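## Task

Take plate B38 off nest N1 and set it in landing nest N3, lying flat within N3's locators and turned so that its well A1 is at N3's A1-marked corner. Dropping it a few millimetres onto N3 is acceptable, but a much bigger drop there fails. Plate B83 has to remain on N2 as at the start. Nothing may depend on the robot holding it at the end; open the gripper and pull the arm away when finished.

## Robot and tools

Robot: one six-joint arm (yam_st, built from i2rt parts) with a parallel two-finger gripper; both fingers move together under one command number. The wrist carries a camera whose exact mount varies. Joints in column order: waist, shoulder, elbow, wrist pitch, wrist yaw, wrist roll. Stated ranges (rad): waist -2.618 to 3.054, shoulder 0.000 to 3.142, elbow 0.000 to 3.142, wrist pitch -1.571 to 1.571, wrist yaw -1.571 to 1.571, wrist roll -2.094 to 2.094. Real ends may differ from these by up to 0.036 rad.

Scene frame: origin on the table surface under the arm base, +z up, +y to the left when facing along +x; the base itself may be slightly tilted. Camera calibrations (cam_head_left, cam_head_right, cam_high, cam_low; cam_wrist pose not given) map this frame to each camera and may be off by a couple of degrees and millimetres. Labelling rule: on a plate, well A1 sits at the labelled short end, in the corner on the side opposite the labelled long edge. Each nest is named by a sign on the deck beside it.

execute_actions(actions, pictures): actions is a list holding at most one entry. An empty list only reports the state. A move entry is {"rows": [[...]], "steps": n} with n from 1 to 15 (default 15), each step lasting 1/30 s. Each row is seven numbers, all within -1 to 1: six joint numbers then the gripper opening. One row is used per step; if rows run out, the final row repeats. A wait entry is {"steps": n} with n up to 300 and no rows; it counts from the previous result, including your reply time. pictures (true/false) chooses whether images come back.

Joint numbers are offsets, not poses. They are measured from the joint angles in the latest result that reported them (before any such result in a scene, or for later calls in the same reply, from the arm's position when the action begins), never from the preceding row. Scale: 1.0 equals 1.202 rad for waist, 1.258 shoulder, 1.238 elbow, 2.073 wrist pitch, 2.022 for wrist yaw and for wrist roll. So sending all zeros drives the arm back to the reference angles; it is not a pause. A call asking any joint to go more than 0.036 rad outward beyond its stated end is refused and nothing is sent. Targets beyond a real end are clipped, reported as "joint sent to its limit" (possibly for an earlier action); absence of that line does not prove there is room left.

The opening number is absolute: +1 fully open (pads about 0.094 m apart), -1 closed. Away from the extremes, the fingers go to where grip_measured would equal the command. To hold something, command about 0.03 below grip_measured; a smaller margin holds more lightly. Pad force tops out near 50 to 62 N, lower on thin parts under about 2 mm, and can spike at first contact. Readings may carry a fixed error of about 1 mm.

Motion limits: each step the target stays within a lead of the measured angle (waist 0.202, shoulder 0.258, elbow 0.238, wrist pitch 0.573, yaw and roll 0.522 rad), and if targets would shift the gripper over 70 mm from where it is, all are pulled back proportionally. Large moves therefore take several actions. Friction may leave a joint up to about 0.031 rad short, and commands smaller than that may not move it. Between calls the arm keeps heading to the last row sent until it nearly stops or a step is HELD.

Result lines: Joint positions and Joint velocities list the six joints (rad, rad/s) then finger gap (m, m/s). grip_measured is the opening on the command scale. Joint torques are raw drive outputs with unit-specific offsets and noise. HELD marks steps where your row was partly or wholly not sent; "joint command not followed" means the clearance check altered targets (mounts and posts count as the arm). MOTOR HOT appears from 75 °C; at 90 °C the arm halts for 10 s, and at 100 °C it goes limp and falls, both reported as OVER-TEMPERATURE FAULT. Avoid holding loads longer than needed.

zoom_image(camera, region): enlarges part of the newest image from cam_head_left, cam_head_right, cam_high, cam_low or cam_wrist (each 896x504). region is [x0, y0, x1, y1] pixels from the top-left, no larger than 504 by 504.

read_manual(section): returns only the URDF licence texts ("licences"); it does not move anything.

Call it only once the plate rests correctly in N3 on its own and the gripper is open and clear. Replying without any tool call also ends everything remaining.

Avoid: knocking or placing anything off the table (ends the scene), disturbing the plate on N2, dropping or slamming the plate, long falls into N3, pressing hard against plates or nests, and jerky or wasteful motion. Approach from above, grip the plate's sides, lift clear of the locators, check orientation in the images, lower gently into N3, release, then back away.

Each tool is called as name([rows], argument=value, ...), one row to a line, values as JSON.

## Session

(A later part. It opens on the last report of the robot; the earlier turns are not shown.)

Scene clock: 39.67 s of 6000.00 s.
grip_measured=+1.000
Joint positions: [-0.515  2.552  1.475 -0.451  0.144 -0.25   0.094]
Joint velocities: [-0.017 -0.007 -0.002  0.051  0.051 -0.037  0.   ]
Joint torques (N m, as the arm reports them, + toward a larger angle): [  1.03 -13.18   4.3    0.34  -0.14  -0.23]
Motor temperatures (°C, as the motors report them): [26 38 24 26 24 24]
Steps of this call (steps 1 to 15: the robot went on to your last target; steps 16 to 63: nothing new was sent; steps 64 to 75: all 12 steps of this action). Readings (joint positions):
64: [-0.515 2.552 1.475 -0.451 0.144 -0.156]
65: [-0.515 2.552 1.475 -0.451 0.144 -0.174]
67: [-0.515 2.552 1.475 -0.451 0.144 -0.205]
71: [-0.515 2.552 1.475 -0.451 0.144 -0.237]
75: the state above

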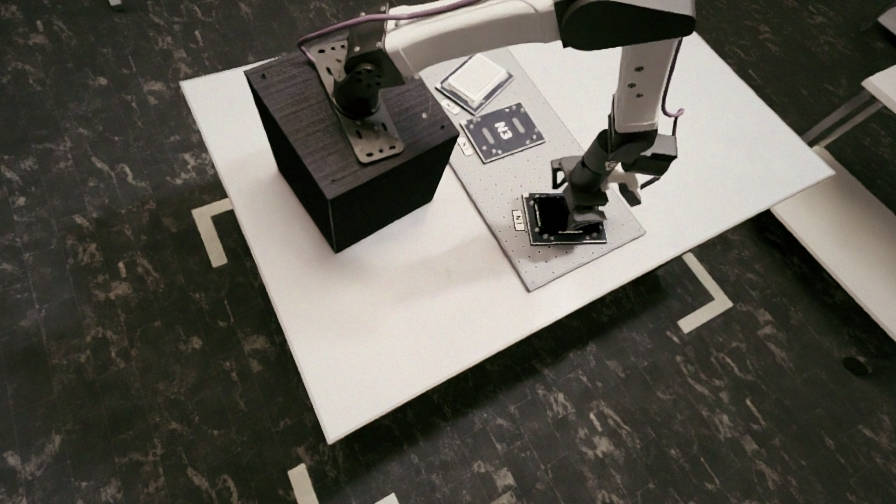

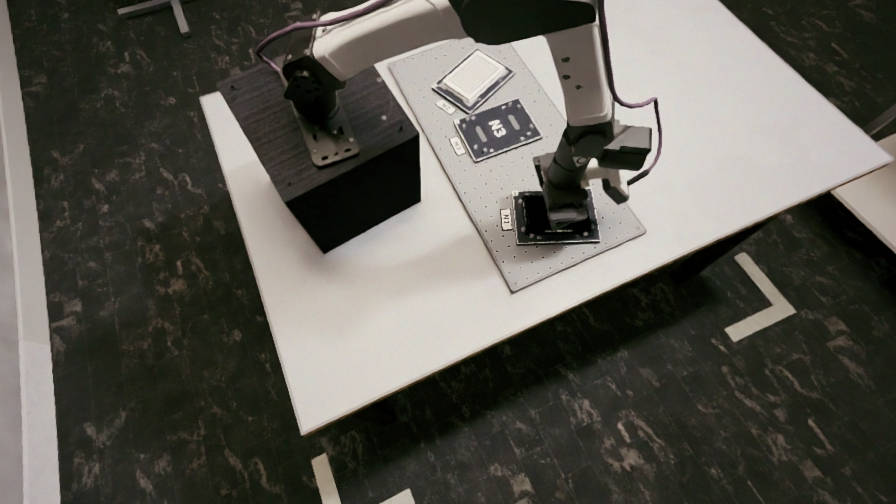

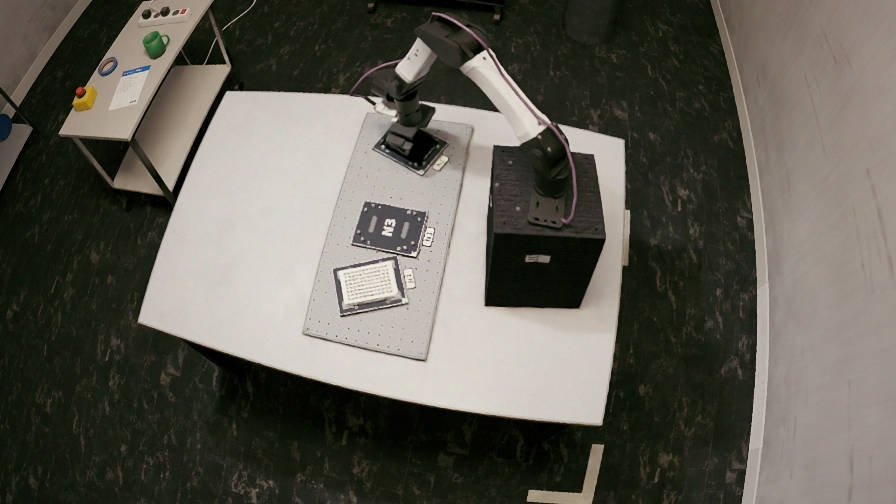

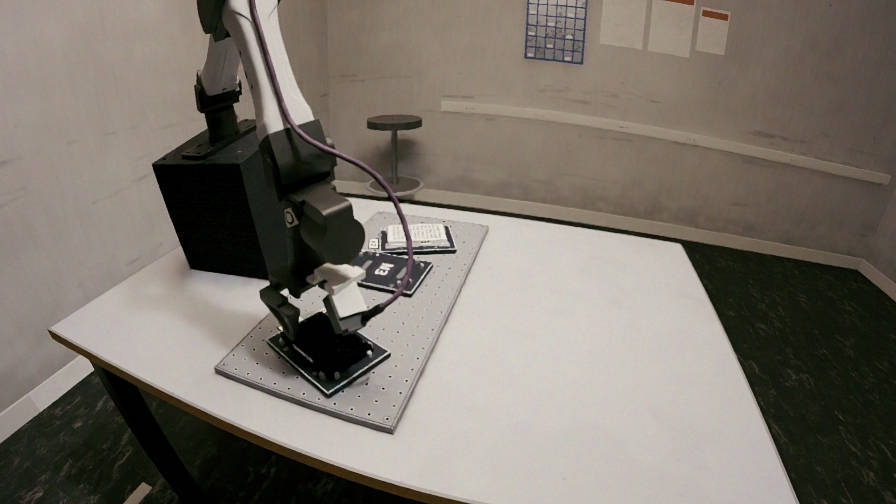

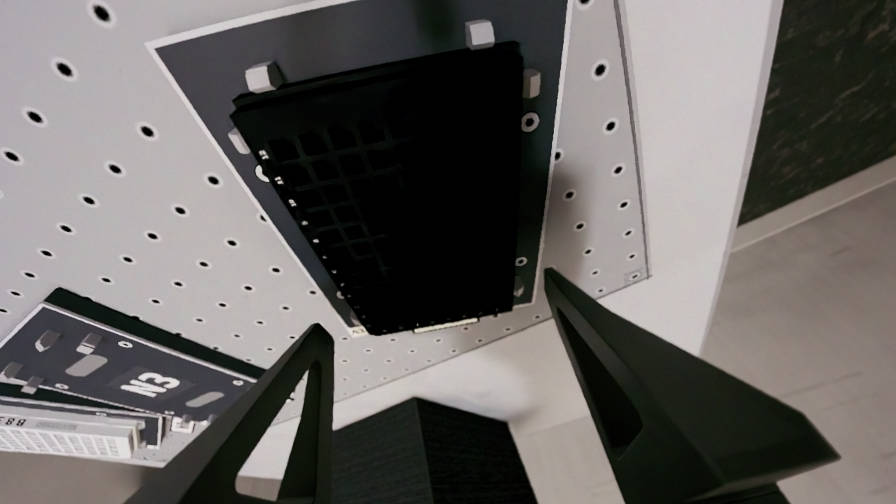

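execute_actions([
  {"rows":[[-0.01,0.025,0.012,0.01,0,0,1],[-0.02,0.05,0.022,0.022,0,0,1]],"steps":12},
])

zoom_image(camera="cam_low", region=[240, 240, 420, 400])

zoom_image(camera="cam_high", region=[350, 80, 470, 190])

Scene clock: 45.50 s of 6000.00 s.
grip_measured=+1.000
Joint positions: [-0.536  2.6    1.488 -0.42   0.143 -0.259  0.094]
Joint velocities: [-0.007  0.002  0.017  0.037  0.022 -0.081  0.   ]
Joint torques (N m, as the arm reports them, + toward a larger angle): [  0.74 -12.04   5.22   0.54  -0.05   0.  ]
Motor temperatures (°C, as the motors report them): [26 40 24 26 24 24]
Steps of this call (steps 1 to 15: the robot went on to your last target; steps 16 to 90: nothing new was sent; then 2.43 s passed at rest; steps 91 to 102: all 12 steps of this action). Readings (joint positions):
91: [-0.515 2.552 1.475 -0.450 0.144 -0.259]
92: [-0.517 2.557 1.478 -0.446 0.144 -0.259]
94: [-0.525 2.574 1.486 -0.430 0.144 -0.259]
98: [-0.536 2.598 1.488 -0.421 0.144 -0.259]
102: the state above

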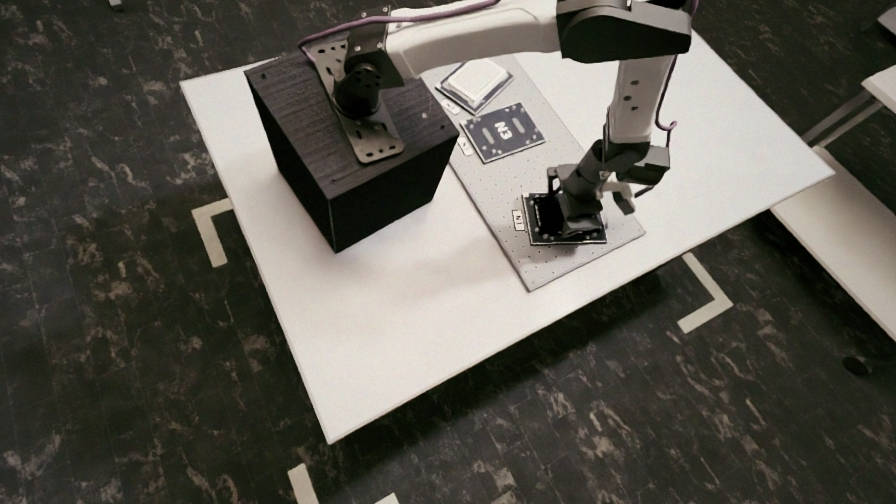

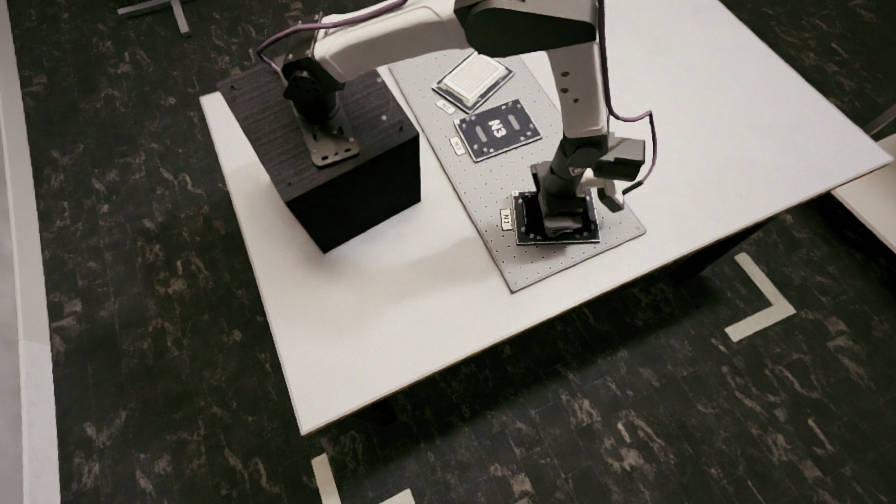

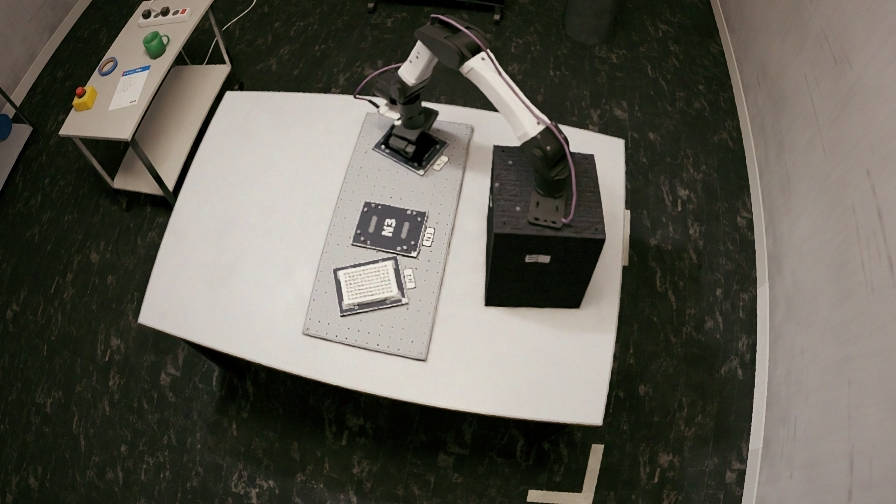

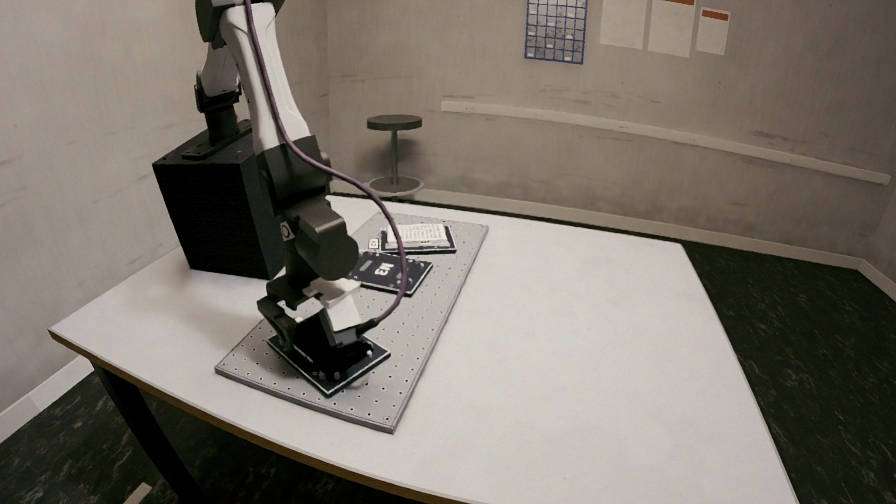

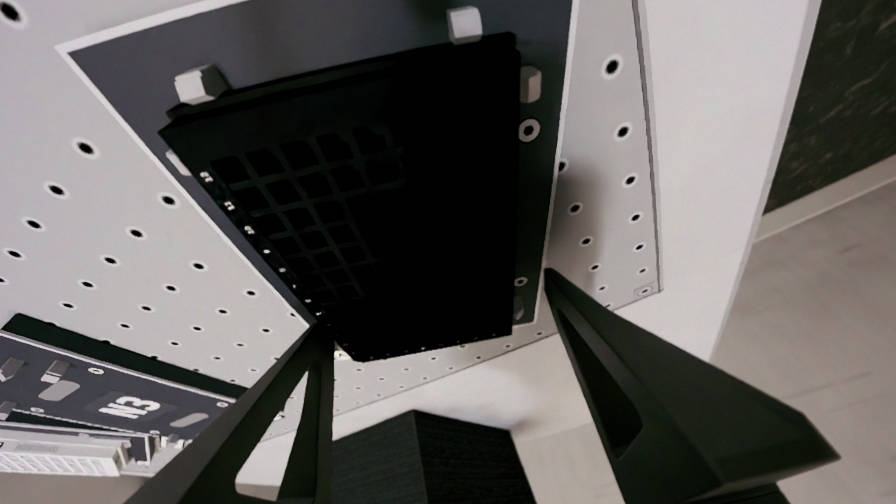

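Region (240, 240, 420, 400) of cam_low's 896x504 image, scaled by 2.800, with more detail than that image has.

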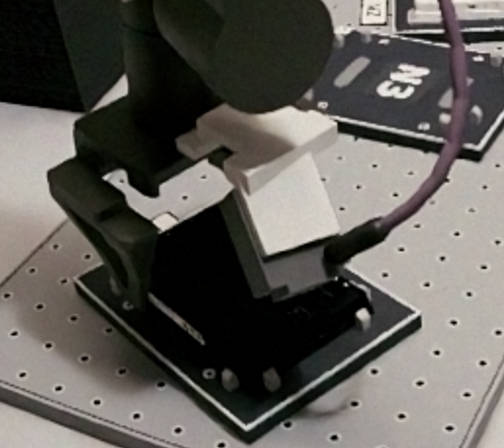

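Region (350, 80, 470, 190) of cam_high's 896x504 image, scaled by 4.200, with more detail than that image has; it fills the top 462 rows of this view, and the rest is white.

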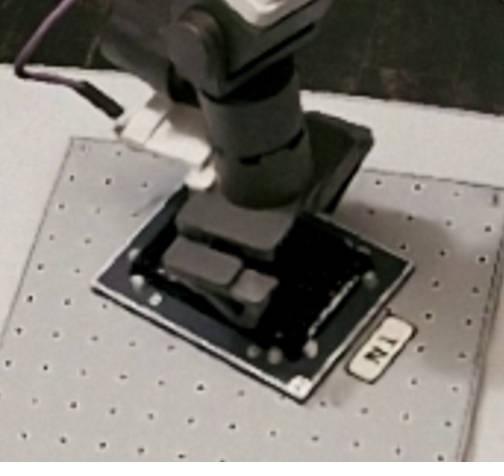

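execute_actions([
  {"rows":[[0,0,0.04,-0.01,0,0,1],[0.01,0.01,0.08,-0.02,0,0,1],[0.03,0.036,0.115,-0.03,0,0,1]],"steps":12},
])

zoom_image(camera="cam_low", region=[240, 240, 420, 400])

Scene clock: 49.63 s of 6000.00 s.
grip_measured=+1.000
Joint positions: [-0.5    2.625  1.62  -0.47   0.144 -0.259  0.094]
Joint velocities: [ 0.007 -0.002 -0.017 -0.066  0.022 -0.007  0.   ]
Joint torques (N m, as the arm reports them, + toward a larger angle): [  1.06 -12.51   5.45   0.41  -0.04  -0.1 ]
Motor temperatures (°C, as the motors report them): [26 40 25 26 24 24]
Steps of this call (steps 1 to 15: the robot went on to your last target; steps 16 to 90: nothing new was sent; then 0.73 s passed at rest; steps 91 to 102: all 12 steps of this action). Readings (joint positions):
91: [-0.536 2.600 1.493 -0.426 0.143 -0.259]
92: [-0.536 2.603 1.509 -0.442 0.143 -0.259]
94: [-0.528 2.620 1.569 -0.463 0.144 -0.259]
98: [-0.505 2.625 1.620 -0.462 0.144 -0.259]
102: the state above

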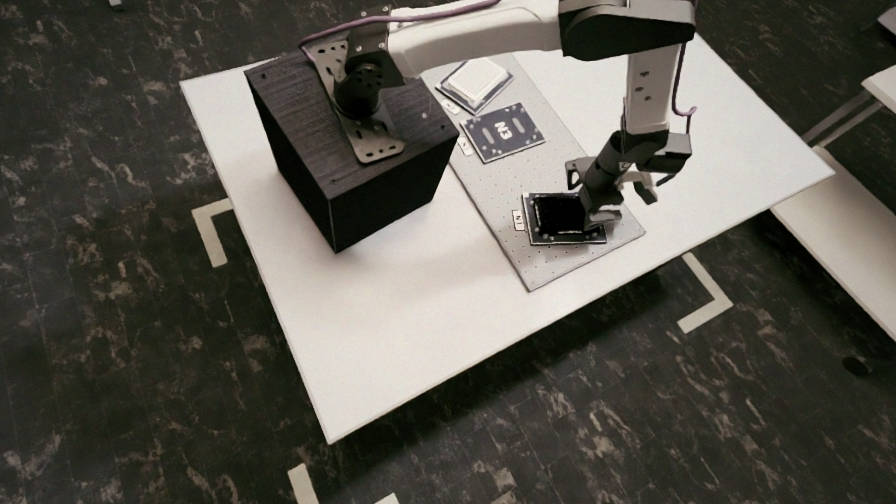

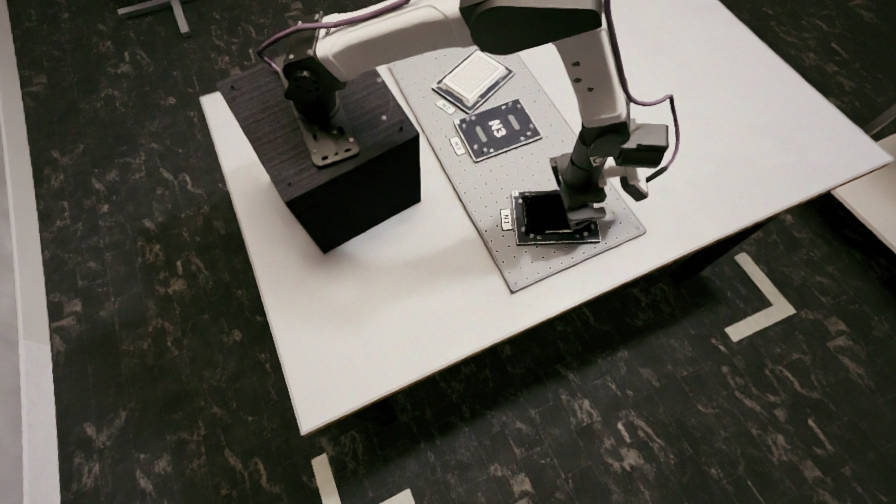

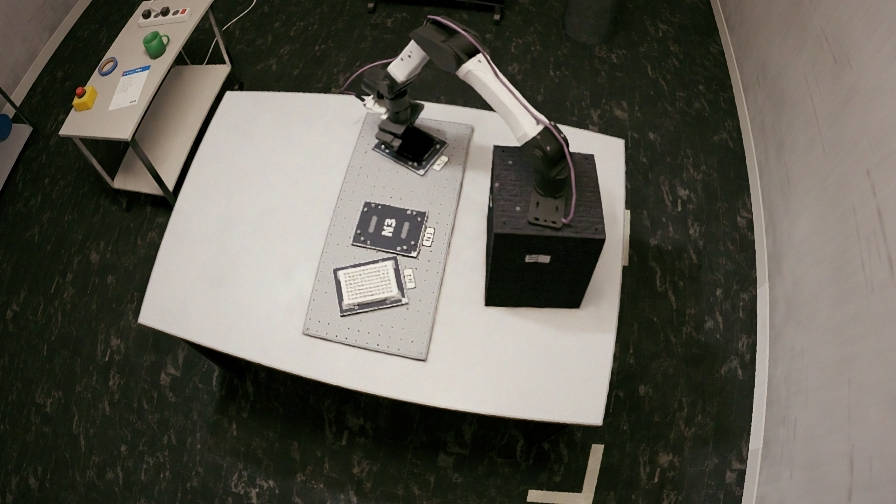

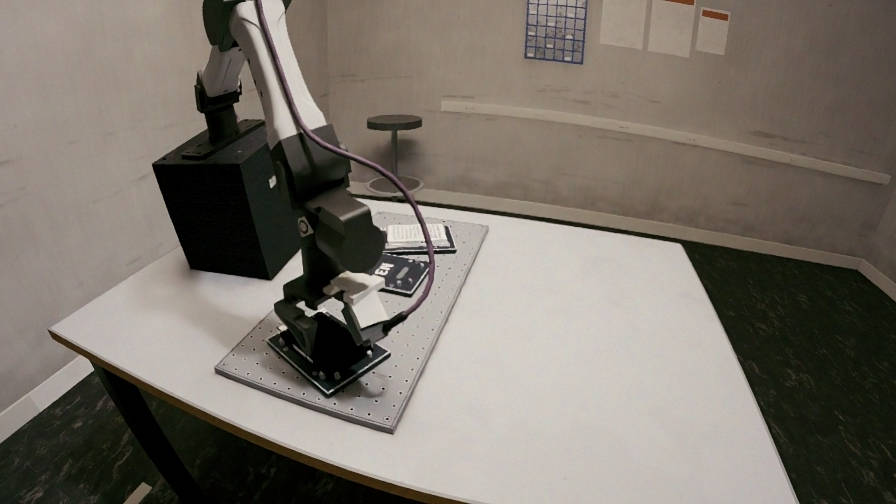

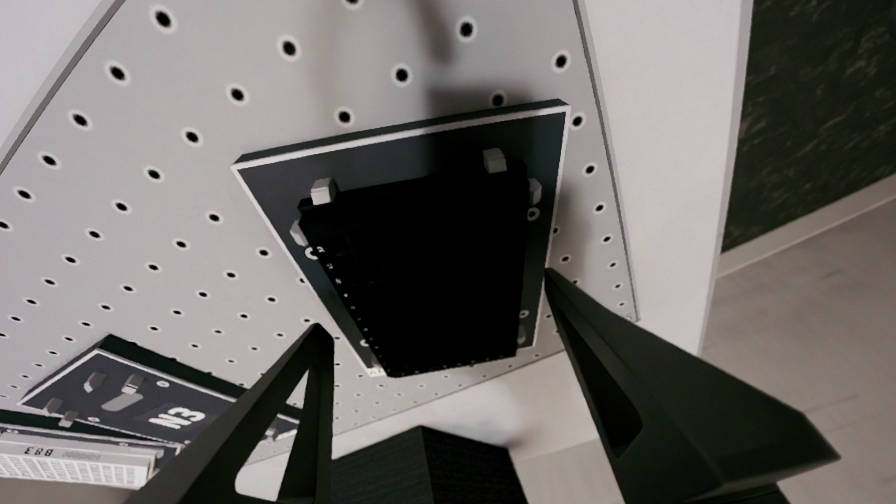

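Region (240, 240, 420, 400) of cam_low's 896x504 image, scaled by 2.800, with more detail than that image has.

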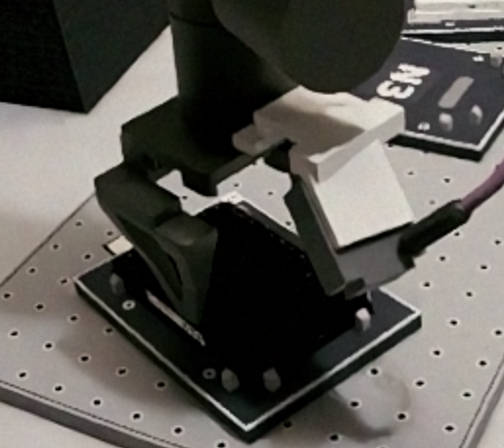

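execute_actions([
  {"rows":[[-0.01,-0.02,-0.03,0.015,0,0,1],[-0.02,-0.035,-0.065,0.03,0,0,1],[-0.022,-0.035,-0.1,0.048,0,0,1]],"steps":12},
])

zoom_image(camera="cam_low", region=[240, 240, 420, 400])

Scene clock: 55.40 s of 6000.00 s.
grip_measured=+1.000
Joint positions: [-0.525  2.599  1.507 -0.393  0.144 -0.259  0.094]
Joint velocities: [-0.002 -0.002  0.012  0.154 -0.007  0.007  0.   ]
Joint torques (N m, as the arm reports them, + toward a larger angle): [  1.05 -14.74   3.39   0.51  -0.06  -0.09]
Motor temperatures (°C, as the motors report them): [26 42 25 26 24 24]
Steps of this call (steps 1 to 15: the robot went on to your last target; steps 16 to 90: nothing new was sent; then 2.37 s passed at rest; steps 91 to 102: all 12 steps of this action). Readings (joint positions):
91: [-0.501 2.625 1.617 -0.469 0.144 -0.259]
92: [-0.502 2.620 1.602 -0.453 0.144 -0.259]
94: [-0.509 2.602 1.551 -0.420 0.144 -0.259]
98: [-0.524 2.599 1.509 -0.408 0.144 -0.259]
102: the state above

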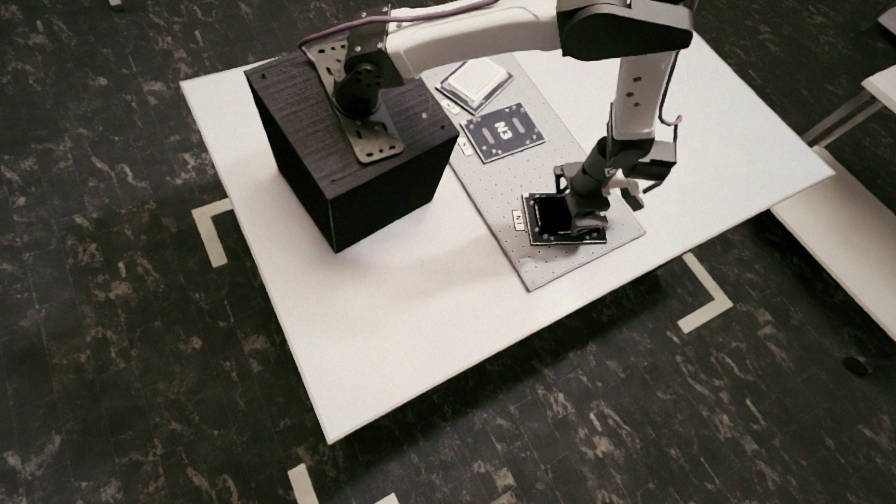

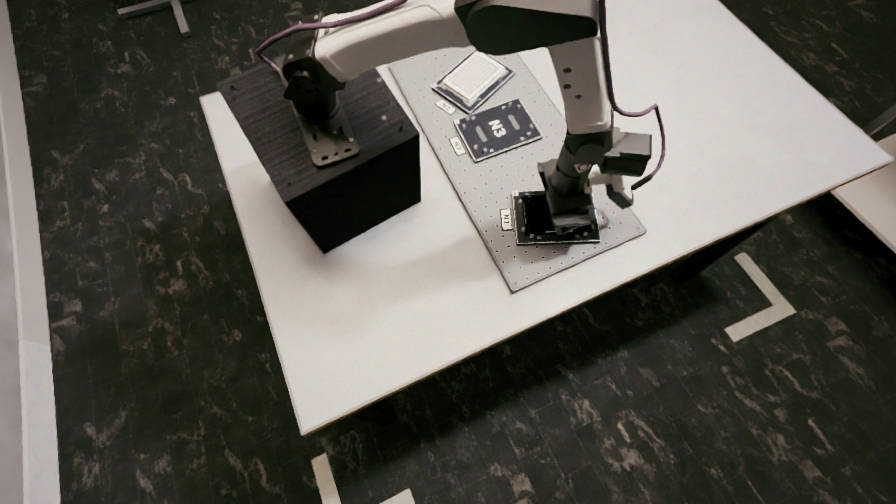

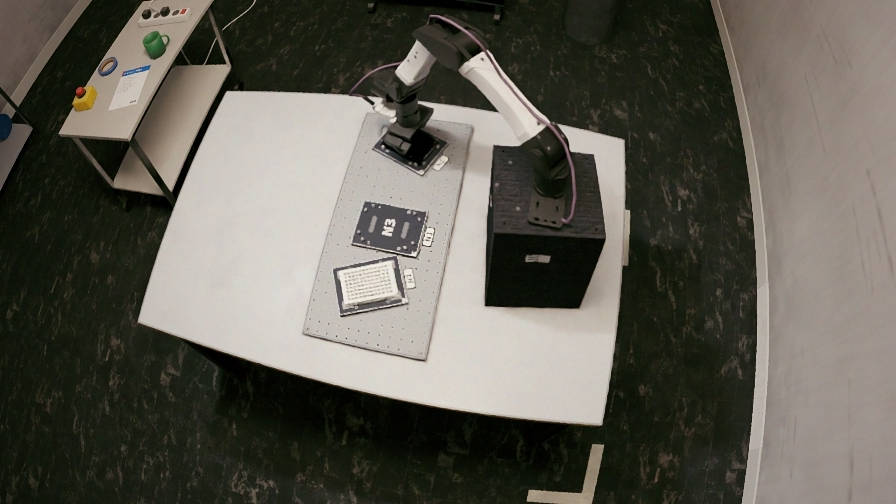

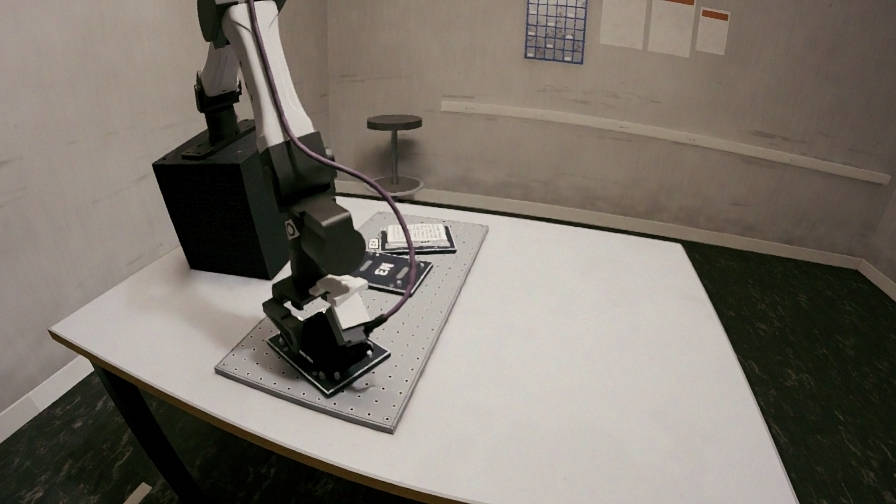

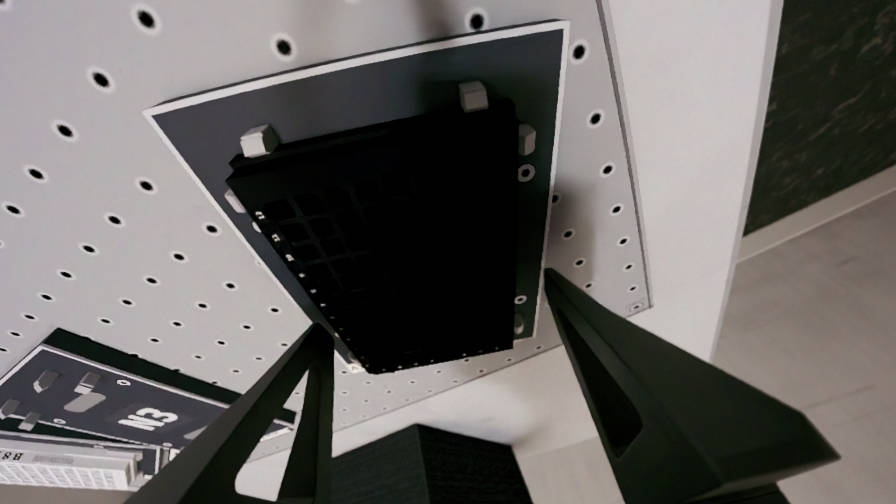

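Region (240, 240, 420, 400) of cam_low's 896x504 image, scaled by 2.800, with more detail than that image has.

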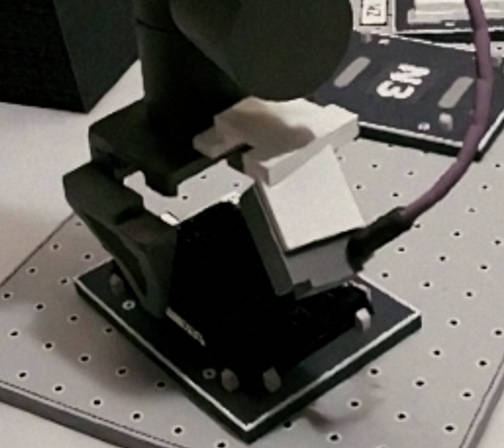

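execute_actions([
  {"rows":[[0.012,0,0,0,0,0,1],[0.012,0,0,0,0,0,1],[0.012,0,0,0,0,0,1],[0.012,0,0,0,0,0,1],[0.012,0.012,0.005,0.005,0,0,1],[0.012,0.024,0.01,0.01,0,0,1],[0.012,0.034,0.014,0.014,0,0,1]],"steps":15},
])

zoom_image(camera="cam_low", region=[240, 240, 420, 400])

Scene clock: 57.97 s of 6000.00 s.
grip_measured=+1.000
Joint positions: [-0.516  2.626  1.507 -0.374  0.144 -0.259  0.094]
Joint velocities: [ 0.002 -0.017  0.002 -0.051 -0.022 -0.022  0.   ]
Joint torques (N m, as the arm reports them, + toward a larger angle): [  1.45 -12.09   5.37   0.53  -0.06  -0.1 ]
Motor temperatures (°C, as the motors report them): [26 42 25 26 24 24]
Steps of this call (steps 1 to 30: the robot went on to your last target; steps 31 to 62: nothing new was sent; steps 63 to 77: all 15 steps of this action). Readings (joint positions):
63: [-0.524 2.599 1.507 -0.381 0.144 -0.259]
64: [-0.523 2.599 1.507 -0.381 0.144 -0.259]
66: [-0.520 2.599 1.507 -0.383 0.144 -0.259]
70: [-0.516 2.604 1.507 -0.377 0.144 -0.259]
77: the state above

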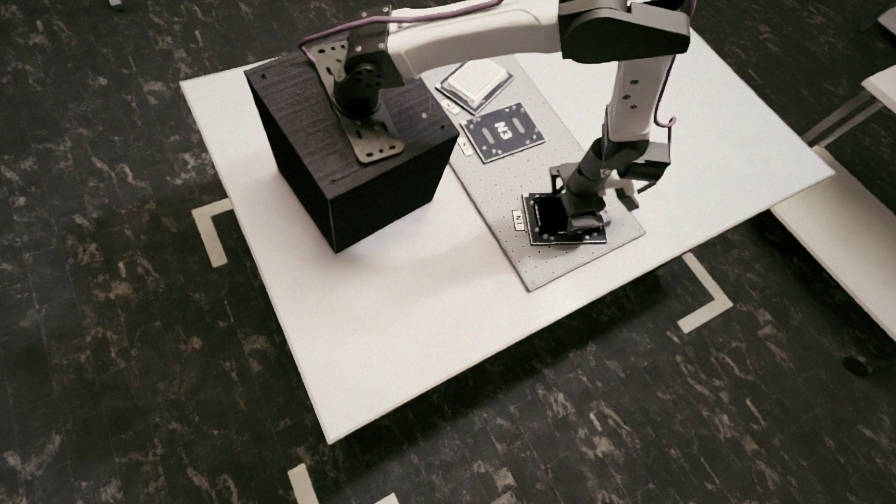

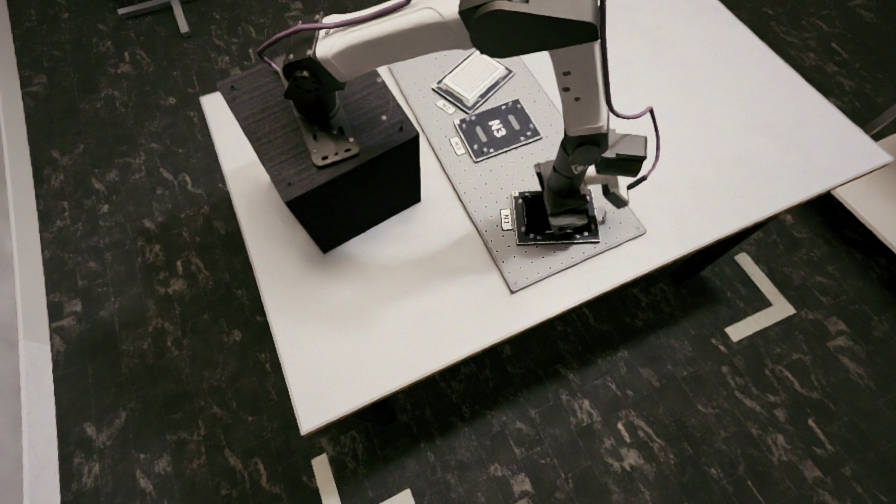

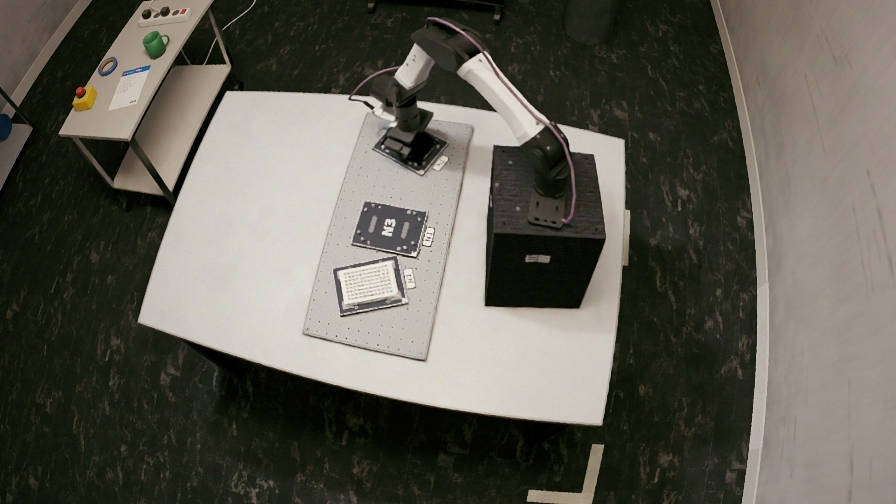

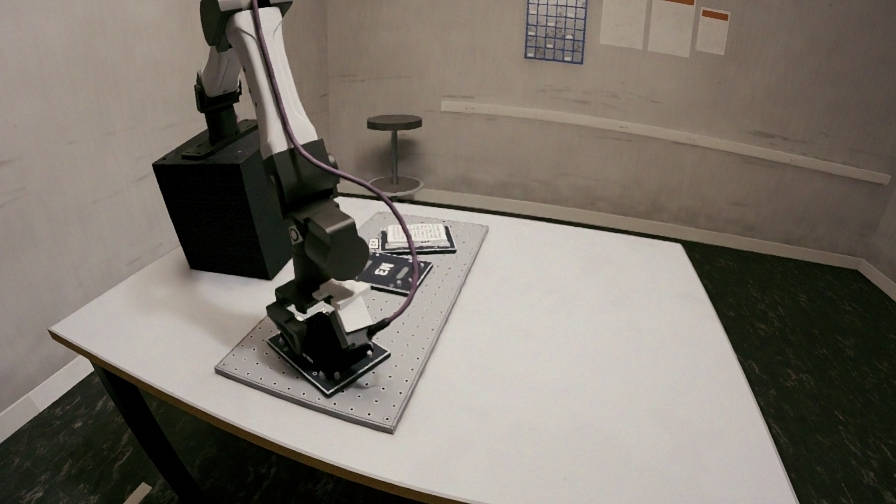

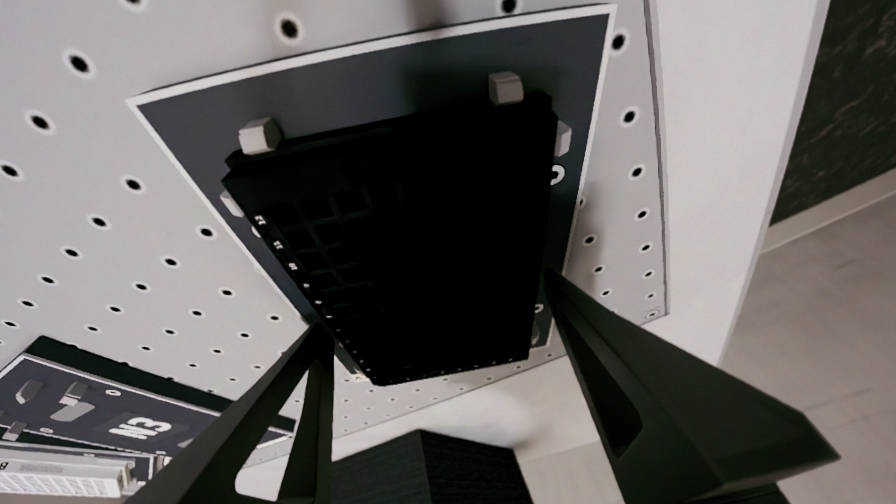

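Region (240, 240, 420, 400) of cam_low's 896x504 image, scaled by 2.800, with more detail than that image has.

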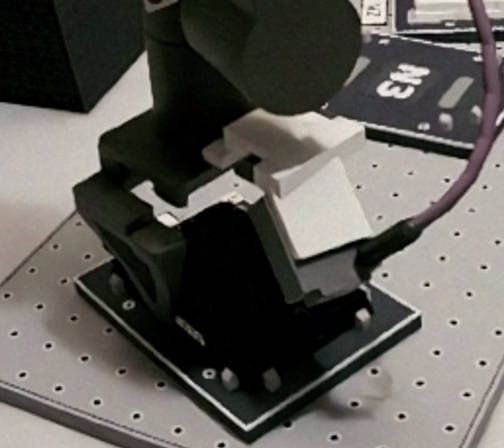

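execute_actions([
  {"rows":[[0,0.012,0,0.005,0,0,1],[0,0.024,0.01,0.01,0,0,1],[0,0.034,0.02,0.016,0,0,1],[0,0.042,0.03,0.02,0,0,1]],"steps":12},
])

zoom_image(camera="cam_low", region=[240, 240, 420, 400])

Scene clock: 60.10 s of 6000.00 s.
grip_measured=+1.000
Joint positions: [-0.516  2.649  1.528 -0.347  0.143 -0.259  0.094]
Joint velocities: [ 0.002 -0.007 -0.012  0.007 -0.037  0.037  0.   ]
Joint torques (N m, as the arm reports them, + toward a larger angle): [  0.97 -11.26   5.45   0.59  -0.07  -0.09]
Motor temperatures (°C, as the motors report them): [26 43 25 26 24 24]
Steps of this call (steps 1 to 15: the robot went on to your last target; steps 16 to 52: nothing new was sent; steps 53 to 64: all 12 steps of this action). Readings (joint positions):
53: [-0.516 2.626 1.507 -0.373 0.144 -0.259]
54: [-0.516 2.626 1.507 -0.372 0.144 -0.259]
56: [-0.516 2.634 1.514 -0.365 0.144 -0.259]
60: [-0.516 2.649 1.528 -0.350 0.143 -0.259]
64: the state above

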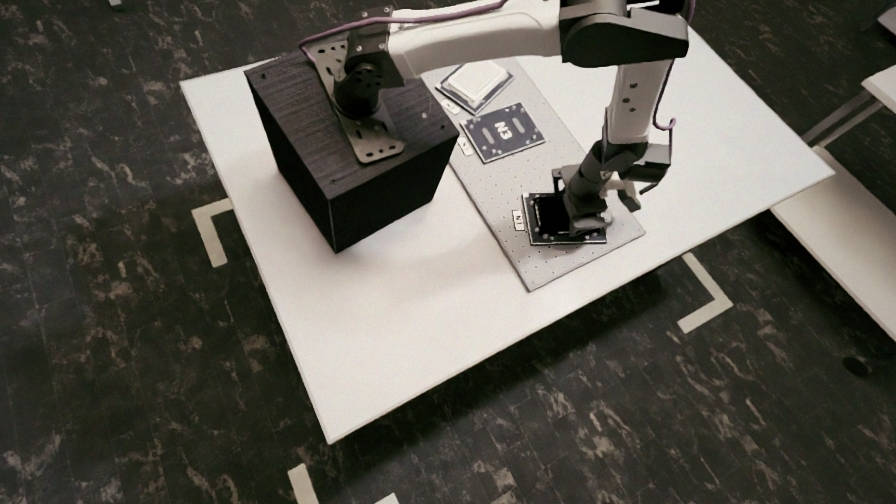

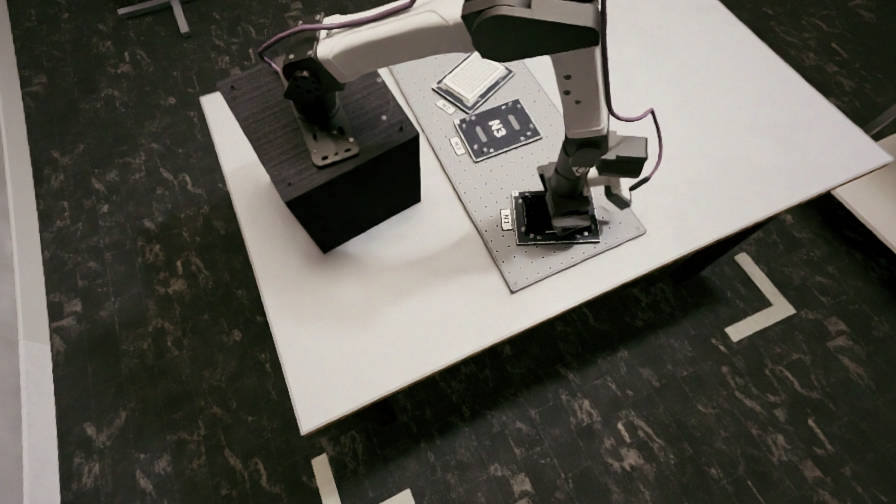

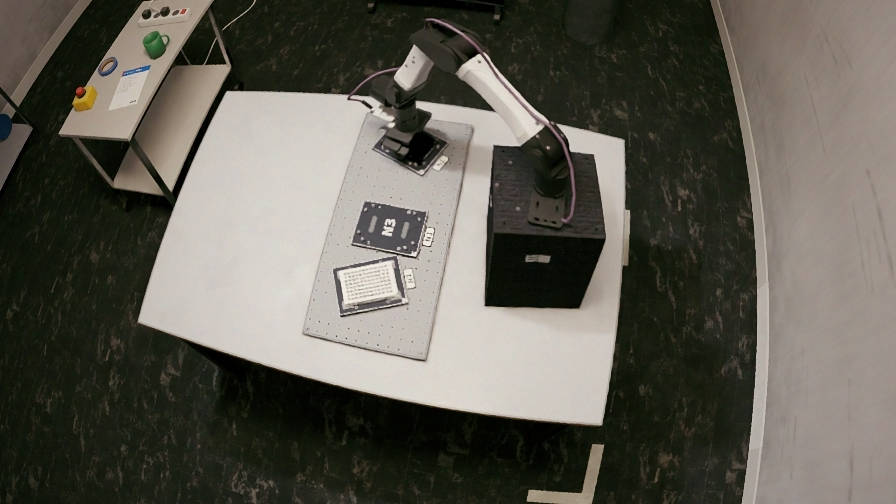

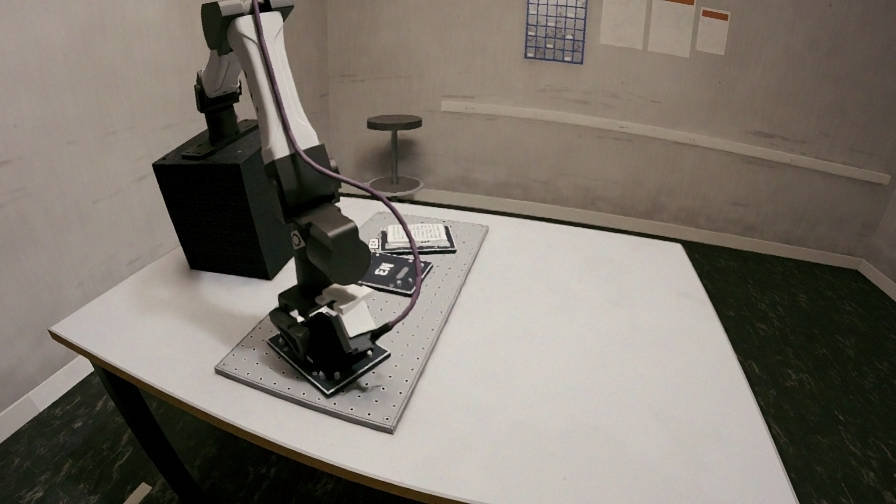

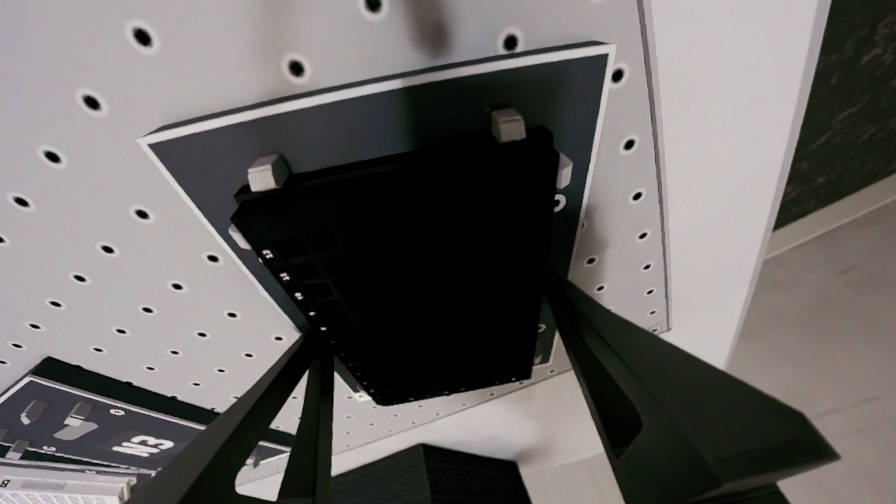

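Region (240, 240, 420, 400) of cam_low's 896x504 image, scaled by 2.800, with more detail than that image has.

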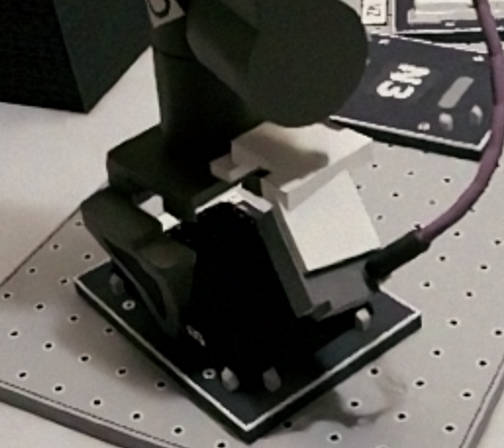

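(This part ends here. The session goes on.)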